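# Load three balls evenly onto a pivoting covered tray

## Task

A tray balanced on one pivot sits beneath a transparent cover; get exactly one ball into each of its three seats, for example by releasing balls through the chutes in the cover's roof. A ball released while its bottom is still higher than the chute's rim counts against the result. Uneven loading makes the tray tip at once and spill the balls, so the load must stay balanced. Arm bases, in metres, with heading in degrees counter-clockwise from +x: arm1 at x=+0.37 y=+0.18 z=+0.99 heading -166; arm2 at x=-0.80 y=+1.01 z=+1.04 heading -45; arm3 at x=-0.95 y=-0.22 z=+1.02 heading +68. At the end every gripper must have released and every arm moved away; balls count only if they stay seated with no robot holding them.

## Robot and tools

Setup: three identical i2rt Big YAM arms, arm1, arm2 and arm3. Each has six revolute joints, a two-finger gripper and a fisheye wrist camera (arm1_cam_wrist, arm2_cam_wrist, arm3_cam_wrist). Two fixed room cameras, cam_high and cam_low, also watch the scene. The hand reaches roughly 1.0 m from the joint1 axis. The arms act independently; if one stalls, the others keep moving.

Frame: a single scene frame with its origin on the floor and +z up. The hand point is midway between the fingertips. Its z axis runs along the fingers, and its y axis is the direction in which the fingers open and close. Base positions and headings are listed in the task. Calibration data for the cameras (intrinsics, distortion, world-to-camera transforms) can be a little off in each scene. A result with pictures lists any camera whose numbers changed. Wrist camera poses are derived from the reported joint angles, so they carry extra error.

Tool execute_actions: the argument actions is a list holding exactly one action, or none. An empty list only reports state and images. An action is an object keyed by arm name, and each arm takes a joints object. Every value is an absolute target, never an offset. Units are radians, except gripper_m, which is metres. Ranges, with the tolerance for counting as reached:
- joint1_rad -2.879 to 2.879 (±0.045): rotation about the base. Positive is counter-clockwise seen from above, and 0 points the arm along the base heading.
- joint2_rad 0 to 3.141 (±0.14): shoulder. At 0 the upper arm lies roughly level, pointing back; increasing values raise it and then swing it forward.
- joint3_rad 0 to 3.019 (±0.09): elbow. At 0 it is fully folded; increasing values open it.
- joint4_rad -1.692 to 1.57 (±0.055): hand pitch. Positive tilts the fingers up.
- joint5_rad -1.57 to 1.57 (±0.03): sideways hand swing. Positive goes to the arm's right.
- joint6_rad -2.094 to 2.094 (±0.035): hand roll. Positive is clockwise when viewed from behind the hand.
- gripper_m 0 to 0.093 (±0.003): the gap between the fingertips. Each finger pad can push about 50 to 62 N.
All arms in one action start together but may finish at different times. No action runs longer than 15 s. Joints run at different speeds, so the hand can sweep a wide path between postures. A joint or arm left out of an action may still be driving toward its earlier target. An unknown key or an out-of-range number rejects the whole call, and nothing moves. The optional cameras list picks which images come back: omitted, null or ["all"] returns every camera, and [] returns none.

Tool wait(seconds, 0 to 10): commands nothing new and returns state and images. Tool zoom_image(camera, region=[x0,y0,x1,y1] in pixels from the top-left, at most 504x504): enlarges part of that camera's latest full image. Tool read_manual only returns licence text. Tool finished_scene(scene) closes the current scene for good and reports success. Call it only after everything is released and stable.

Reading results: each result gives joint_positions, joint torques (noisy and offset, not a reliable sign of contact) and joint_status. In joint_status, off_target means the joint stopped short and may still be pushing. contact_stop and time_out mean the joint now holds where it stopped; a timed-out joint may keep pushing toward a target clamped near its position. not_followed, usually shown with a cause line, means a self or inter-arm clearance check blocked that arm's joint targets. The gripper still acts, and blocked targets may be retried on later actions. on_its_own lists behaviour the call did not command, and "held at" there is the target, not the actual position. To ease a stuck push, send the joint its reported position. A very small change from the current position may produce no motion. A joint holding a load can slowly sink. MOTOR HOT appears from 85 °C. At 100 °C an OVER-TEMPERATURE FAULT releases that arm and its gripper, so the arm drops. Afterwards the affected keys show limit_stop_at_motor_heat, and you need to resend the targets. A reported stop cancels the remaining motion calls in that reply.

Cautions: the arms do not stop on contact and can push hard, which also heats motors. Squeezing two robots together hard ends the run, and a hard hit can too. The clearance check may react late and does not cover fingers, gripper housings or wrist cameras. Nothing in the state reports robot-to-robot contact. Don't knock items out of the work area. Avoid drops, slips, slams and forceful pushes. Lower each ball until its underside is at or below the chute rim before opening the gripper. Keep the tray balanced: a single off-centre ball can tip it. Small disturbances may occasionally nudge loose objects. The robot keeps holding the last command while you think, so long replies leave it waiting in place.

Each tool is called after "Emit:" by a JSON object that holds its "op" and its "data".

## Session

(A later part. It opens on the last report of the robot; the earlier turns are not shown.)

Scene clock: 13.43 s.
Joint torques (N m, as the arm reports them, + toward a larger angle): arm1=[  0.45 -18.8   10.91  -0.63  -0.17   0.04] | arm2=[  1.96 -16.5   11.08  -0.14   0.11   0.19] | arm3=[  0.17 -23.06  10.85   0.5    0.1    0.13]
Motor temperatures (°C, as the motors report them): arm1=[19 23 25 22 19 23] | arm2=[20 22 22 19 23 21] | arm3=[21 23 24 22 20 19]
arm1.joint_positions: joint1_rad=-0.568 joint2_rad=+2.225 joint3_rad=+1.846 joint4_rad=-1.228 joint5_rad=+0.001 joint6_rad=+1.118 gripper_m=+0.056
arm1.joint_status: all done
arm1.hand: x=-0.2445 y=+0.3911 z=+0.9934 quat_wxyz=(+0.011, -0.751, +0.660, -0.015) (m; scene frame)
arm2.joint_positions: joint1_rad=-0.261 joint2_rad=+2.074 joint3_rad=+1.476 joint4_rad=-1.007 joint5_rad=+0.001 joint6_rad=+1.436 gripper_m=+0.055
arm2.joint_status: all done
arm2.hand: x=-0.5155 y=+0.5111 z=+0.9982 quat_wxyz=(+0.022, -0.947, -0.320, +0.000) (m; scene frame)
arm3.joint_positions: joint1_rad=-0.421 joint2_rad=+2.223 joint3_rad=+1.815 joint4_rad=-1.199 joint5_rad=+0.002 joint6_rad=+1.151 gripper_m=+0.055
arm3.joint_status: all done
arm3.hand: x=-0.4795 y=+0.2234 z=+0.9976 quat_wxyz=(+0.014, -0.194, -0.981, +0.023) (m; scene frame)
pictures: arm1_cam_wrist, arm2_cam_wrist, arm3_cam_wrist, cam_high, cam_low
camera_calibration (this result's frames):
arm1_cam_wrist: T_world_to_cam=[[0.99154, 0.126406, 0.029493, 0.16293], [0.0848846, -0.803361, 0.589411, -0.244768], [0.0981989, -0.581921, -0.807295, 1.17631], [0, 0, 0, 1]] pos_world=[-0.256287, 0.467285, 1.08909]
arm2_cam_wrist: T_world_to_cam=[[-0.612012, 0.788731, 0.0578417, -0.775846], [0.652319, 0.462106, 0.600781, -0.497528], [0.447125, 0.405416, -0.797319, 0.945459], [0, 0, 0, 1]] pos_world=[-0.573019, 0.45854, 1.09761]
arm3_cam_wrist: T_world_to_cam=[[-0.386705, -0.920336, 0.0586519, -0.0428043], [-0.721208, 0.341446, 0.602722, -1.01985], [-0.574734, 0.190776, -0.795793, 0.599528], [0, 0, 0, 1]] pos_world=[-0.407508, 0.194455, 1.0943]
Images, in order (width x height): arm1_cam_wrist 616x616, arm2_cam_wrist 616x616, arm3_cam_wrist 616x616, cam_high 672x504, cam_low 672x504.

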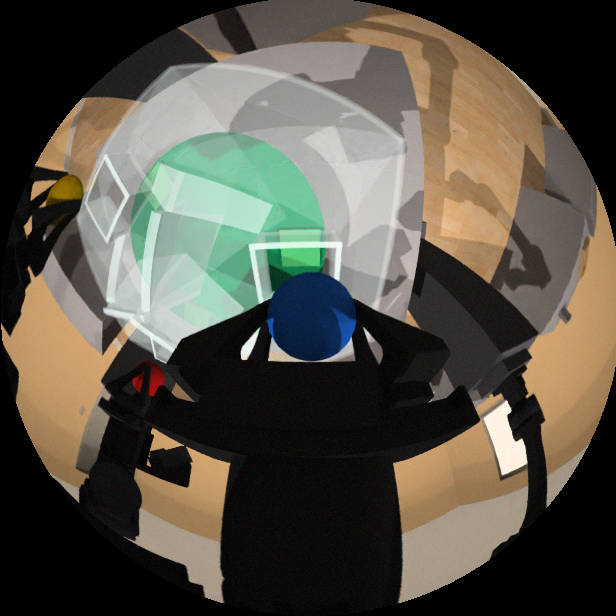

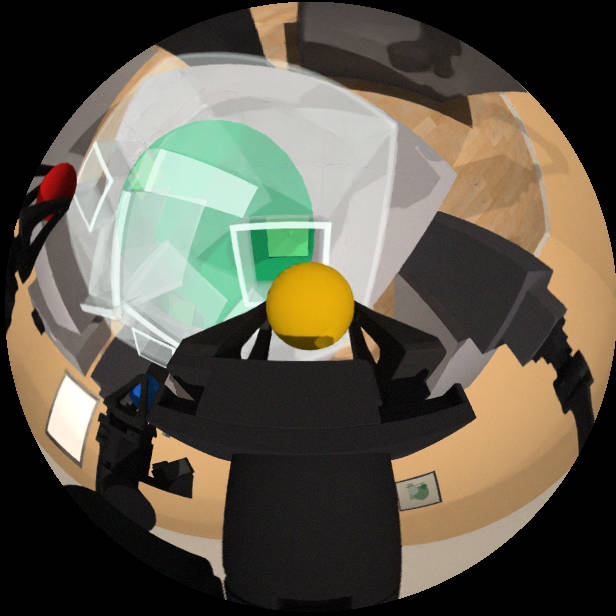

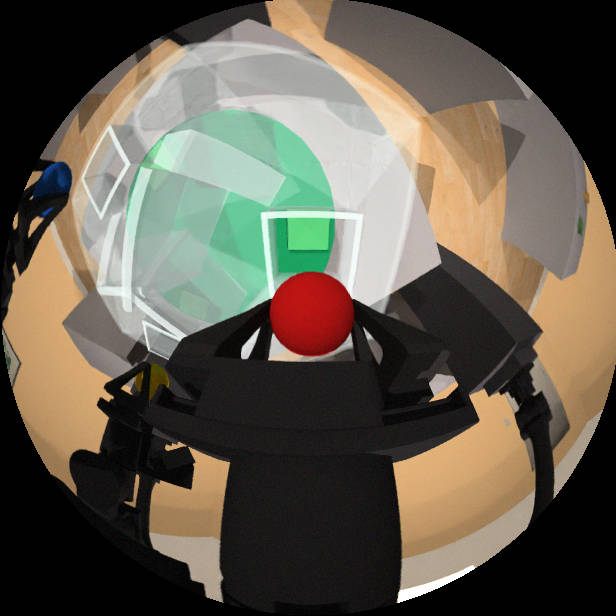

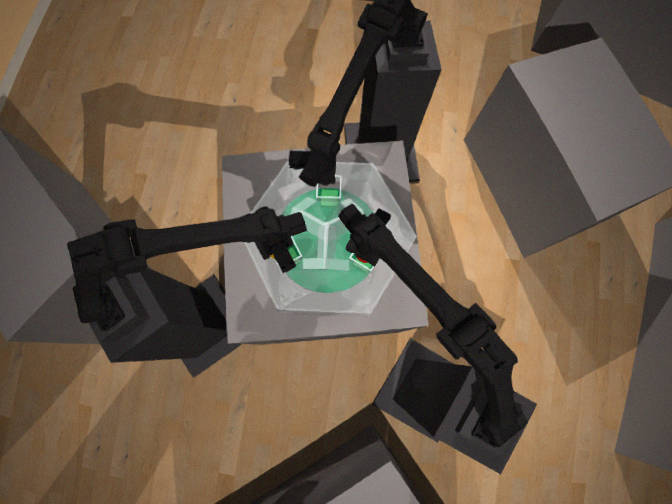

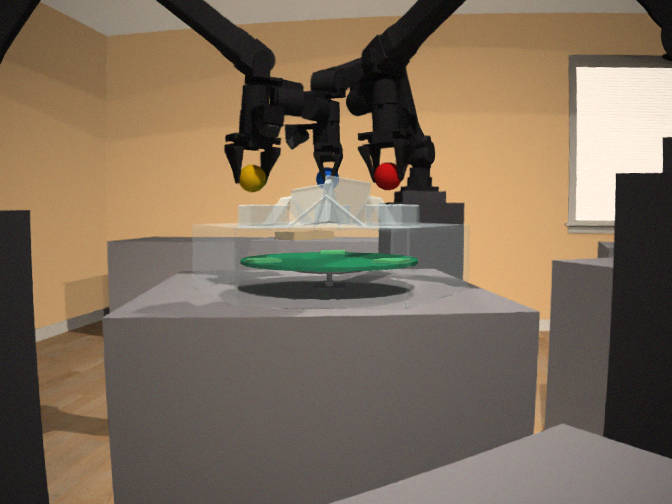

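Emit:
{"op": "execute_actions", "data": {"actions": [{"arm1":{"joints":{"joint1_rad":-0.547,"joint2_rad":2.275,"joint4_rad":-1.17}},"arm2":{"joints":{"joint2_rad":2.135,"joint3_rad":1.543,"joint4_rad":-0.927}},"arm3":{"joints":{"joint1_rad":-0.456,"joint2_rad":2.258,"joint4_rad":-1.17}}}], "cameras": ["arm1_cam_wrist","arm2_cam_wrist","arm3_cam_wrist","cam_low"]}}

Emit:
{"op": "zoom_image", "data": {"camera": "cam_low", "region": [220, 140, 440, 250]}}

Scene clock: 14.77 s.
Joint torques (N m, as the arm reports them, + toward a larger angle): arm1=[ -0.65 -19.02  10.62   0.65  -0.18   0.04] | arm2=[  1.94 -15.38  10.77   0.7    0.11   0.19] | arm3=[  0.04 -23.23  10.7    0.64   0.12   0.13]
Motor temperatures (°C, as the motors report them): arm1=[19 23 25 22 19 23] | arm2=[20 23 22 19 23 21] | arm3=[21 23 25 22 20 19]
arm1.joint_positions: joint1_rad=-0.550 joint2_rad=+2.284 joint3_rad=+1.846 joint4_rad=-1.187 joint5_rad=+0.001 joint6_rad=+1.118 gripper_m=+0.056
arm1.joint_status: all done
arm1.hand: x=-0.2494 y=+0.3807 z=+0.9558 quat_wxyz=(+0.015, -0.757, +0.653, -0.023) (m; scene frame)
arm2.joint_positions: joint1_rad=-0.261 joint2_rad=+2.121 joint3_rad=+1.501 joint4_rad=-0.940 joint5_rad=+0.001 joint6_rad=+1.436 gripper_m=+0.055
arm2.joint_status: all done
arm2.hand: x=-0.5056 y=+0.4939 z=+0.9794 quat_wxyz=(+0.000, -0.947, -0.320, -0.004) (m; scene frame)
arm3.joint_positions: joint1_rad=-0.456 joint2_rad=+2.269 joint3_rad=+1.815 joint4_rad=-1.179 joint5_rad=+0.001 joint6_rad=+1.151 gripper_m=+0.055
arm3.joint_status: all done
arm3.hand: x=-0.4660 y=+0.2048 z=+0.9688 quat_wxyz=(+0.022, -0.211, -0.977, +0.033) (m; scene frame)
pictures: arm1_cam_wrist, arm2_cam_wrist, arm3_cam_wrist, cam_low
camera_calibration (this result's frames):
arm1_cam_wrist: T_world_to_cam=[[0.988503, 0.144223, 0.0454132, 0.147514], [0.0891666, -0.798578, 0.595249, -0.236839], [0.122115, -0.584356, -0.802257, 1.14245], [0, 0, 0, 1]] pos_world=[-0.26421, 0.45719, 1.05082]
arm2_cam_wrist: T_world_to_cam=[[-0.612505, 0.790355, 0.0133173, -0.712534], [0.639175, 0.485291, 0.596614, -0.498774], [0.465074, 0.373941, -0.802418, 0.962567], [0, 0, 0, 1]] pos_world=[-0.565292, 0.445262, 1.07945]
arm3_cam_wrist: T_world_to_cam=[[-0.417824, -0.9048, 0.0822167, -0.0935199], [-0.696795, 0.377206, 0.610076, -0.98949], [-0.583009, 0.197616, -0.788066, 0.575238], [0, 0, 0, 1]] pos_world=[-0.393177, 0.174948, 1.06468]
Images, in order (width x height): arm1_cam_wrist 616x616, arm2_cam_wrist 616x616, arm3_cam_wrist 616x616, cam_low 672x504.

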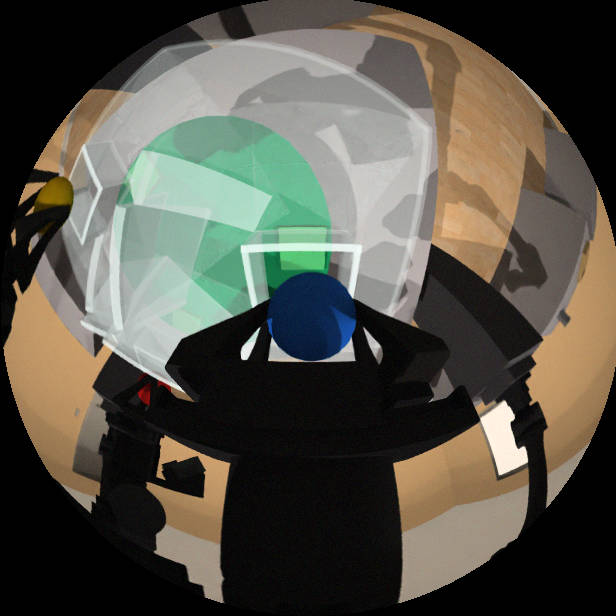

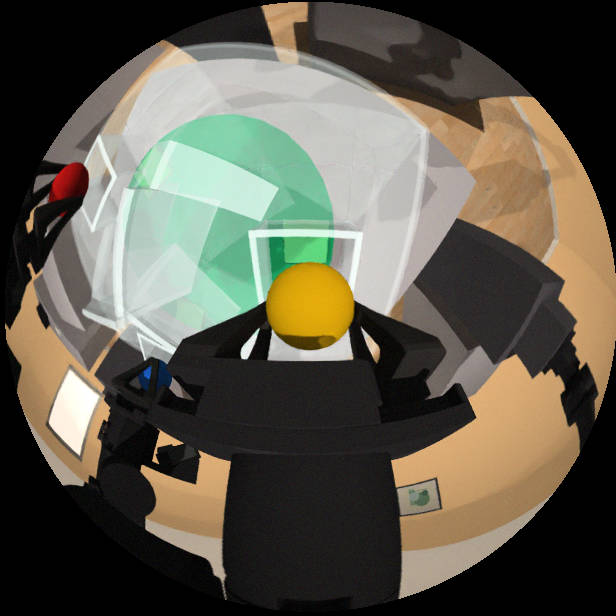

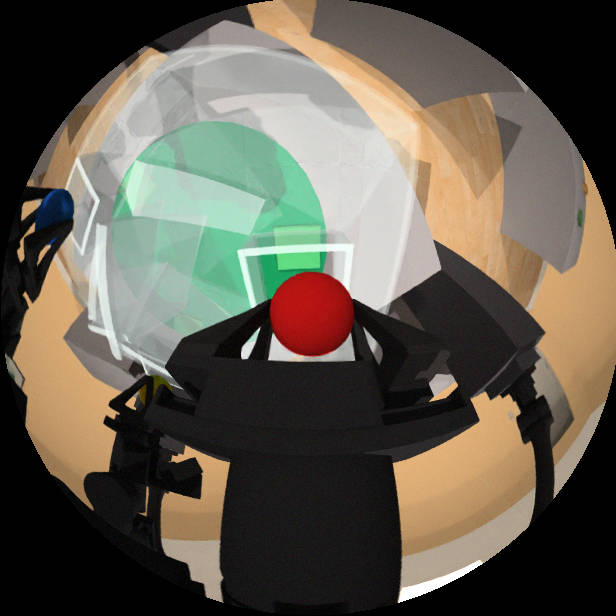

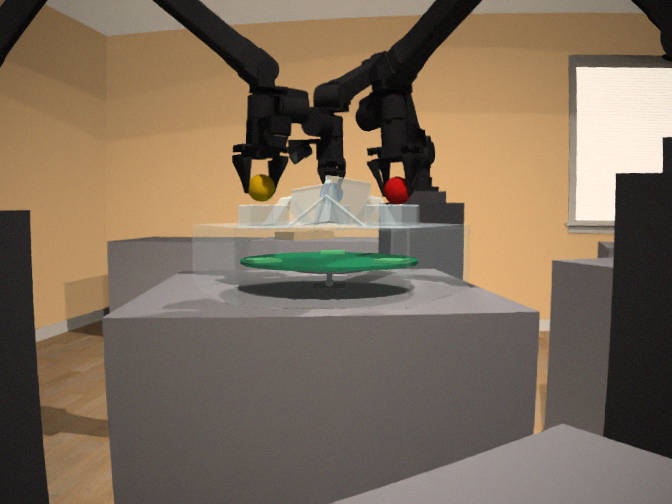

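Region (220, 140, 440, 250) of cam_low's 672x504 image, scaled by 2.291, with more detail than that image has.

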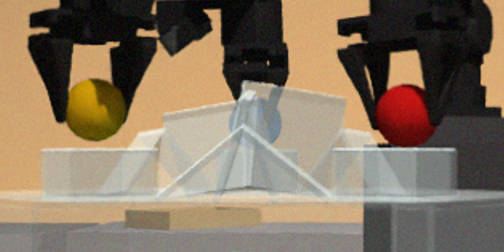

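Emit:
{"op": "execute_actions", "data": {"actions": [{"arm1":{"joints":{"joint2_rad":2.305,"joint4_rad":-1.133}},"arm2":{"joints":{"joint2_rad":2.172,"joint4_rad":-0.89}},"arm3":{"joints":{"joint1_rad":-0.44,"joint2_rad":2.29,"joint4_rad":-1.122}}}], "cameras": ["arm1_cam_wrist","arm2_cam_wrist","arm3_cam_wrist","cam_low"]}}

Emit:
{"op": "zoom_image", "data": {"camera": "cam_low", "region": [220, 140, 440, 250]}}

Scene clock: 15.73 s.
Joint torques (N m, as the arm reports them, + toward a larger angle): arm1=[  0.12 -18.14  10.7    0.73  -0.18   0.04] | arm2=[  1.99 -15.33  10.73   0.65   0.11   0.19] | arm3=[  0.25 -22.85  10.57   0.78   0.12   0.13]
Motor temperatures (°C, as the motors report them): arm1=[19 24 26 22 19 23] | arm2=[20 23 23 19 23 21] | arm3=[21 23 25 22 20 19]
arm1.joint_positions: joint1_rad=-0.550 joint2_rad=+2.302 joint3_rad=+1.846 joint4_rad=-1.151 joint5_rad=+0.001 joint6_rad=+1.118 gripper_m=+0.056
arm1.joint_status: all done
arm1.hand: x=-0.2550 y=+0.3826 z=+0.9443 quat_wxyz=(+0.011, -0.757, +0.653, -0.015) (m; scene frame)
arm2.joint_positions: joint1_rad=-0.261 joint2_rad=+2.158 joint3_rad=+1.501 joint4_rad=-0.904 joint5_rad=+0.001 joint6_rad=+1.436 gripper_m=+0.055
arm2.joint_status: all done
arm2.hand: x=-0.5046 y=+0.4926 z=+0.9579 quat_wxyz=(+0.001, -0.947, -0.320, -0.004) (m; scene frame)
arm3.joint_positions: joint1_rad=-0.448 joint2_rad=+2.295 joint3_rad=+1.815 joint4_rad=-1.133 joint5_rad=+0.001 joint6_rad=+1.151 gripper_m=+0.055
arm3.joint_status: all done
arm3.hand: x=-0.4646 y=+0.2130 z=+0.9519 quat_wxyz=(+0.016, -0.207, -0.978, +0.025) (m; scene frame)
pictures: arm1_cam_wrist, arm2_cam_wrist, arm3_cam_wrist, cam_low
camera_calibration (this result's frames):
arm1_cam_wrist: T_world_to_cam=[[0.989141, 0.144162, 0.0285928, 0.16937], [0.0998432, -0.801889, 0.589072, -0.218164], [0.10785, -0.57982, -0.807575, 1.13461], [0, 0, 0, 1]] pos_world=[-0.268117, 0.45851, 1.03995]
arm2_cam_wrist: T_world_to_cam=[[-0.612504, 0.790335, 0.01445, -0.711748], [0.639507, 0.484704, 0.596735, -0.4856], [0.464617, 0.374744, -0.802308, 0.944649], [0, 0, 0, 1]] pos_world=[-0.564304, 0.44389, 1.05796]
arm3_cam_wrist: T_world_to_cam=[[-0.41161, -0.90913, 0.0637133, -0.0626996], [-0.708877, 0.363314, 0.604563, -0.97863], [-0.572775, 0.203679, -0.794005, 0.570187], [0, 0, 0, 1]] pos_world=[-0.392947, 0.182412, 1.04837]
Images, in order (width x height): arm1_cam_wrist 616x616, arm2_cam_wrist 616x616, arm3_cam_wrist 616x616, cam_low 672x504.

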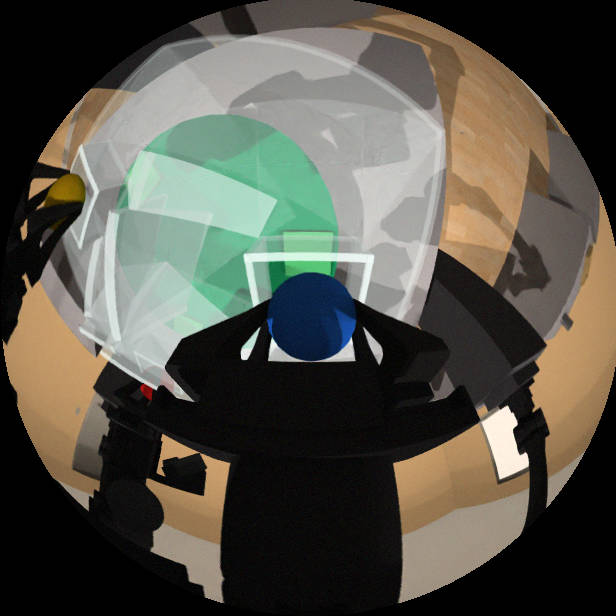

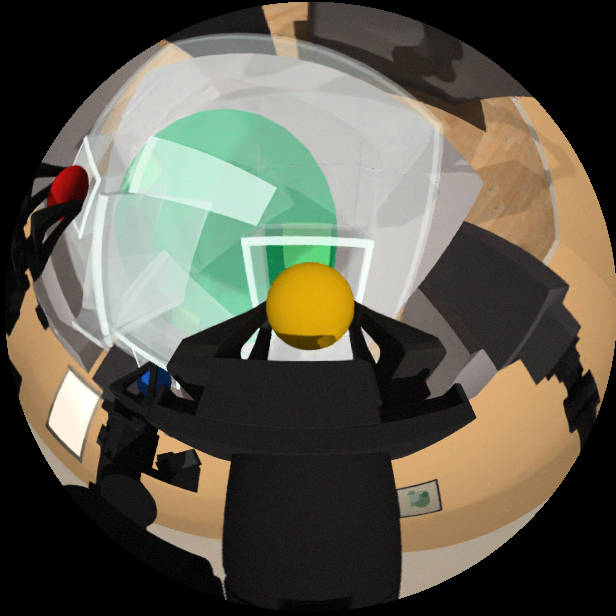

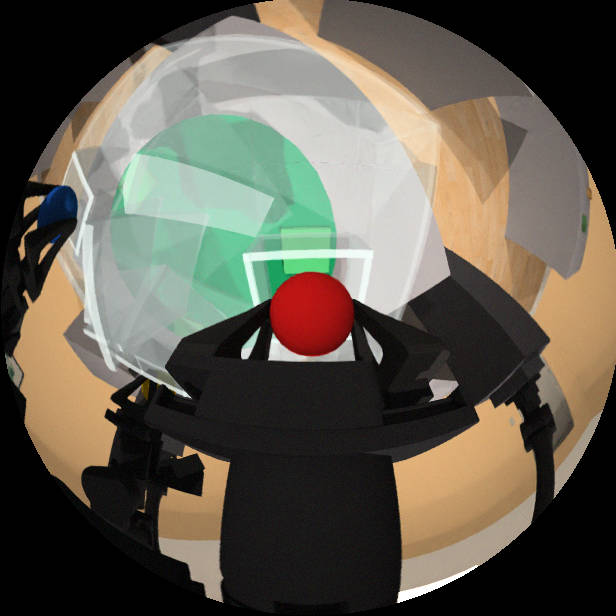

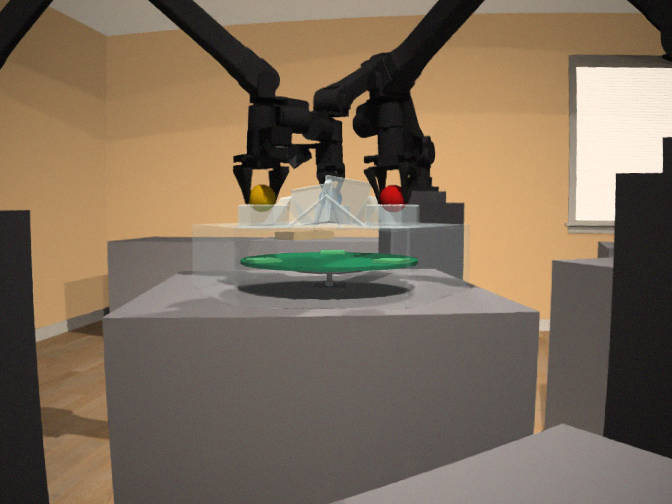

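Region (220, 140, 440, 250) of cam_low's 672x504 image, scaled by 2.291, with more detail than that image has.

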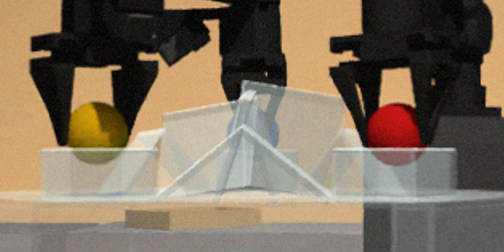

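Emit:
{"op": "execute_actions", "data": {"actions": [{"arm1":{"joints":{"gripper_m":0.066}},"arm2":{"joints":{"gripper_m":0.066}},"arm3":{"joints":{"gripper_m":0.066}}}], "cameras": ["cam_low"]}}

Emit:
{"op": "execute_actions", "data": {"actions": [{"arm1":{"joints":{"joint2_rad":1.6,"joint3_rad":1.4}},"arm2":{"joints":{"joint2_rad":1.5,"joint3_rad":1.1}},"arm3":{"joints":{"joint2_rad":1.6,"joint3_rad":1.4}}}], "cameras": ["cam_low","cam_high"]}}

Scene clock: 16.33 s.
Joint torques (N m, as the arm reports them, + toward a larger angle): arm1=[  0.15 -17.53  10.73   0.71  -0.18   0.04] | arm2=[  1.95 -15.79  10.52   0.73   0.11   0.19] | arm3=[  0.33 -22.57  10.62   0.74   0.12   0.12]
Motor temperatures (°C, as the motors report them): arm1=[19 24 26 22 19 23] | arm2=[20 23 23 19 23 21] | arm3=[21 23 25 22 20 19]
arm1.joint_positions: joint1_rad=-0.550 joint2_rad=+2.302 joint3_rad=+1.846 joint4_rad=-1.151 joint5_rad=+0.001 joint6_rad=+1.118 gripper_m=+0.066
arm1.joint_status: all done
arm1.hand: x=-0.2552 y=+0.3826 z=+0.9444 quat_wxyz=(+0.011, -0.757, +0.653, -0.014) (m; scene frame)
arm2.joint_positions: joint1_rad=-0.261 joint2_rad=+2.158 joint3_rad=+1.503 joint4_rad=-0.904 joint5_rad=+0.001 joint6_rad=+1.437 gripper_m=+0.066
arm2.joint_status: all done
arm2.hand: x=-0.5042 y=+0.4918 z=+0.9585 quat_wxyz=(+0.000, -0.947, -0.320, -0.004) (m; scene frame)
arm3.joint_positions: joint1_rad=-0.448 joint2_rad=+2.295 joint3_rad=+1.815 joint4_rad=-1.133 joint5_rad=+0.001 joint6_rad=+1.151 gripper_m=+0.066
arm3.joint_status: all done
arm3.hand: x=-0.4646 y=+0.2130 z=+0.9519 quat_wxyz=(+0.016, -0.207, -0.978, +0.025) (m; scene frame)
pictures: cam_low
Images, in order (width x height): cam_low 672x504.

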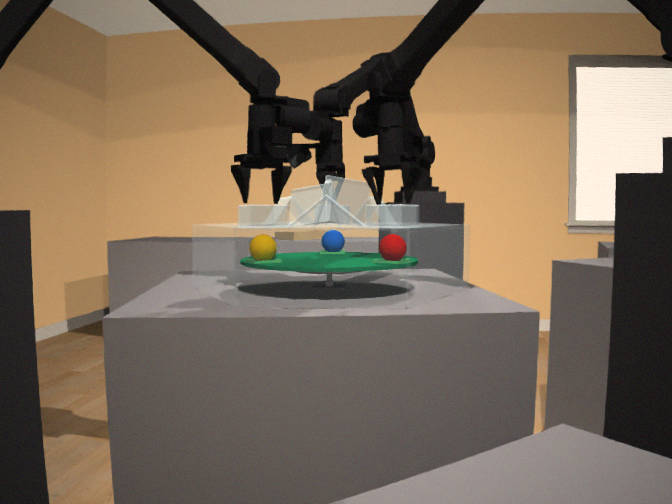

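Scene clock: 17.97 s.
Joint torques (N m, as the arm reports them, + toward a larger angle): arm1=[ 0.25 -9.57  8.37  0.92 -0.18  0.01] | arm2=[ 1.86 -9.55  8.41  0.88  0.1   0.16] | arm3=[  0.21 -13.52   9.1    0.96   0.11   0.11]
Motor temperatures (°C, as the motors report them): arm1=[19 24 26 22 19 23] | arm2=[20 23 23 19 23 21] | arm3=[21 23 25 22 20 19]
arm1.joint_positions: joint1_rad=-0.550 joint2_rad=+1.594 joint3_rad=+1.398 joint4_rad=-1.143 joint5_rad=+0.001 joint6_rad=+1.118 gripper_m=+0.066
arm1.joint_status: all done
arm1.hand: x=-0.1321 y=+0.3418 z=+1.1852 quat_wxyz=(-0.042, -0.752, +0.648, +0.109) (m; scene frame)
arm2.joint_positions: joint1_rad=-0.261 joint2_rad=+1.488 joint3_rad=+1.105 joint4_rad=-0.896 joint5_rad=+0.001 joint6_rad=+1.437 gripper_m=+0.066
arm2.joint_status: all done
arm2.hand: x=-0.5595 y=+0.5855 z=+1.1655 quat_wxyz=(-0.137, -0.938, -0.316, -0.030) (m; scene frame)
arm3.joint_positions: joint1_rad=-0.448 joint2_rad=+1.595 joint3_rad=+1.397 joint4_rad=-1.125 joint5_rad=+0.001 joint6_rad=+1.151 gripper_m=+0.066
arm3.joint_status: all done
arm3.hand: x=-0.5499 y=+0.1370 z=+1.2004 quat_wxyz=(-0.069, -0.206, -0.972, -0.092) (m; scene frame)
pictures: cam_high, cam_low
Images, in order (width x height): cam_high 672x504, cam_low 672x504.

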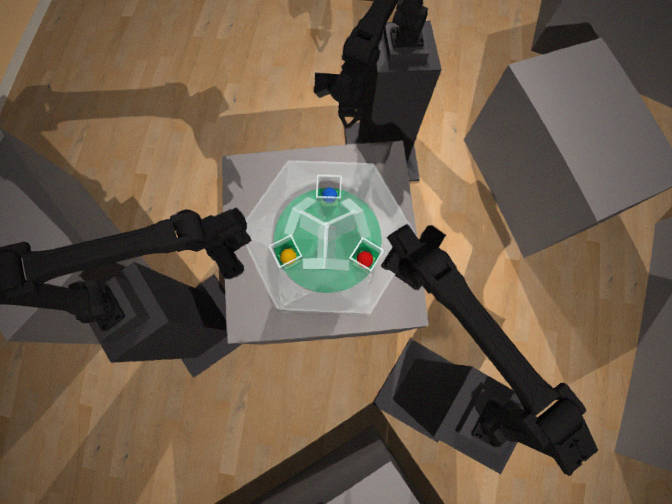

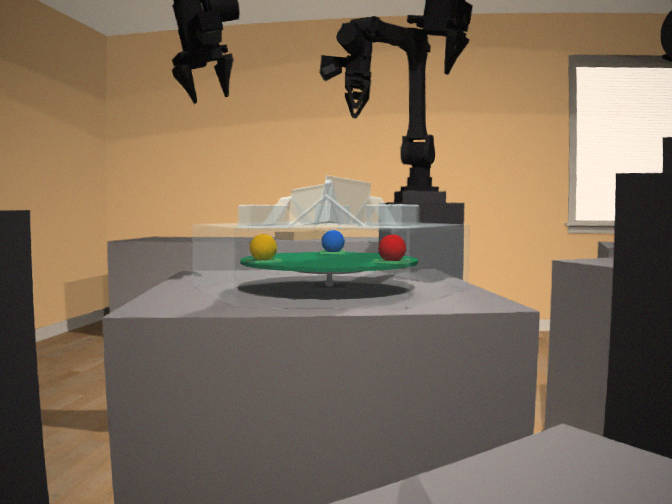

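Emit:
{"op": "finished_scene", "data": {"scene": 1}}

The scene is finished: the task was done.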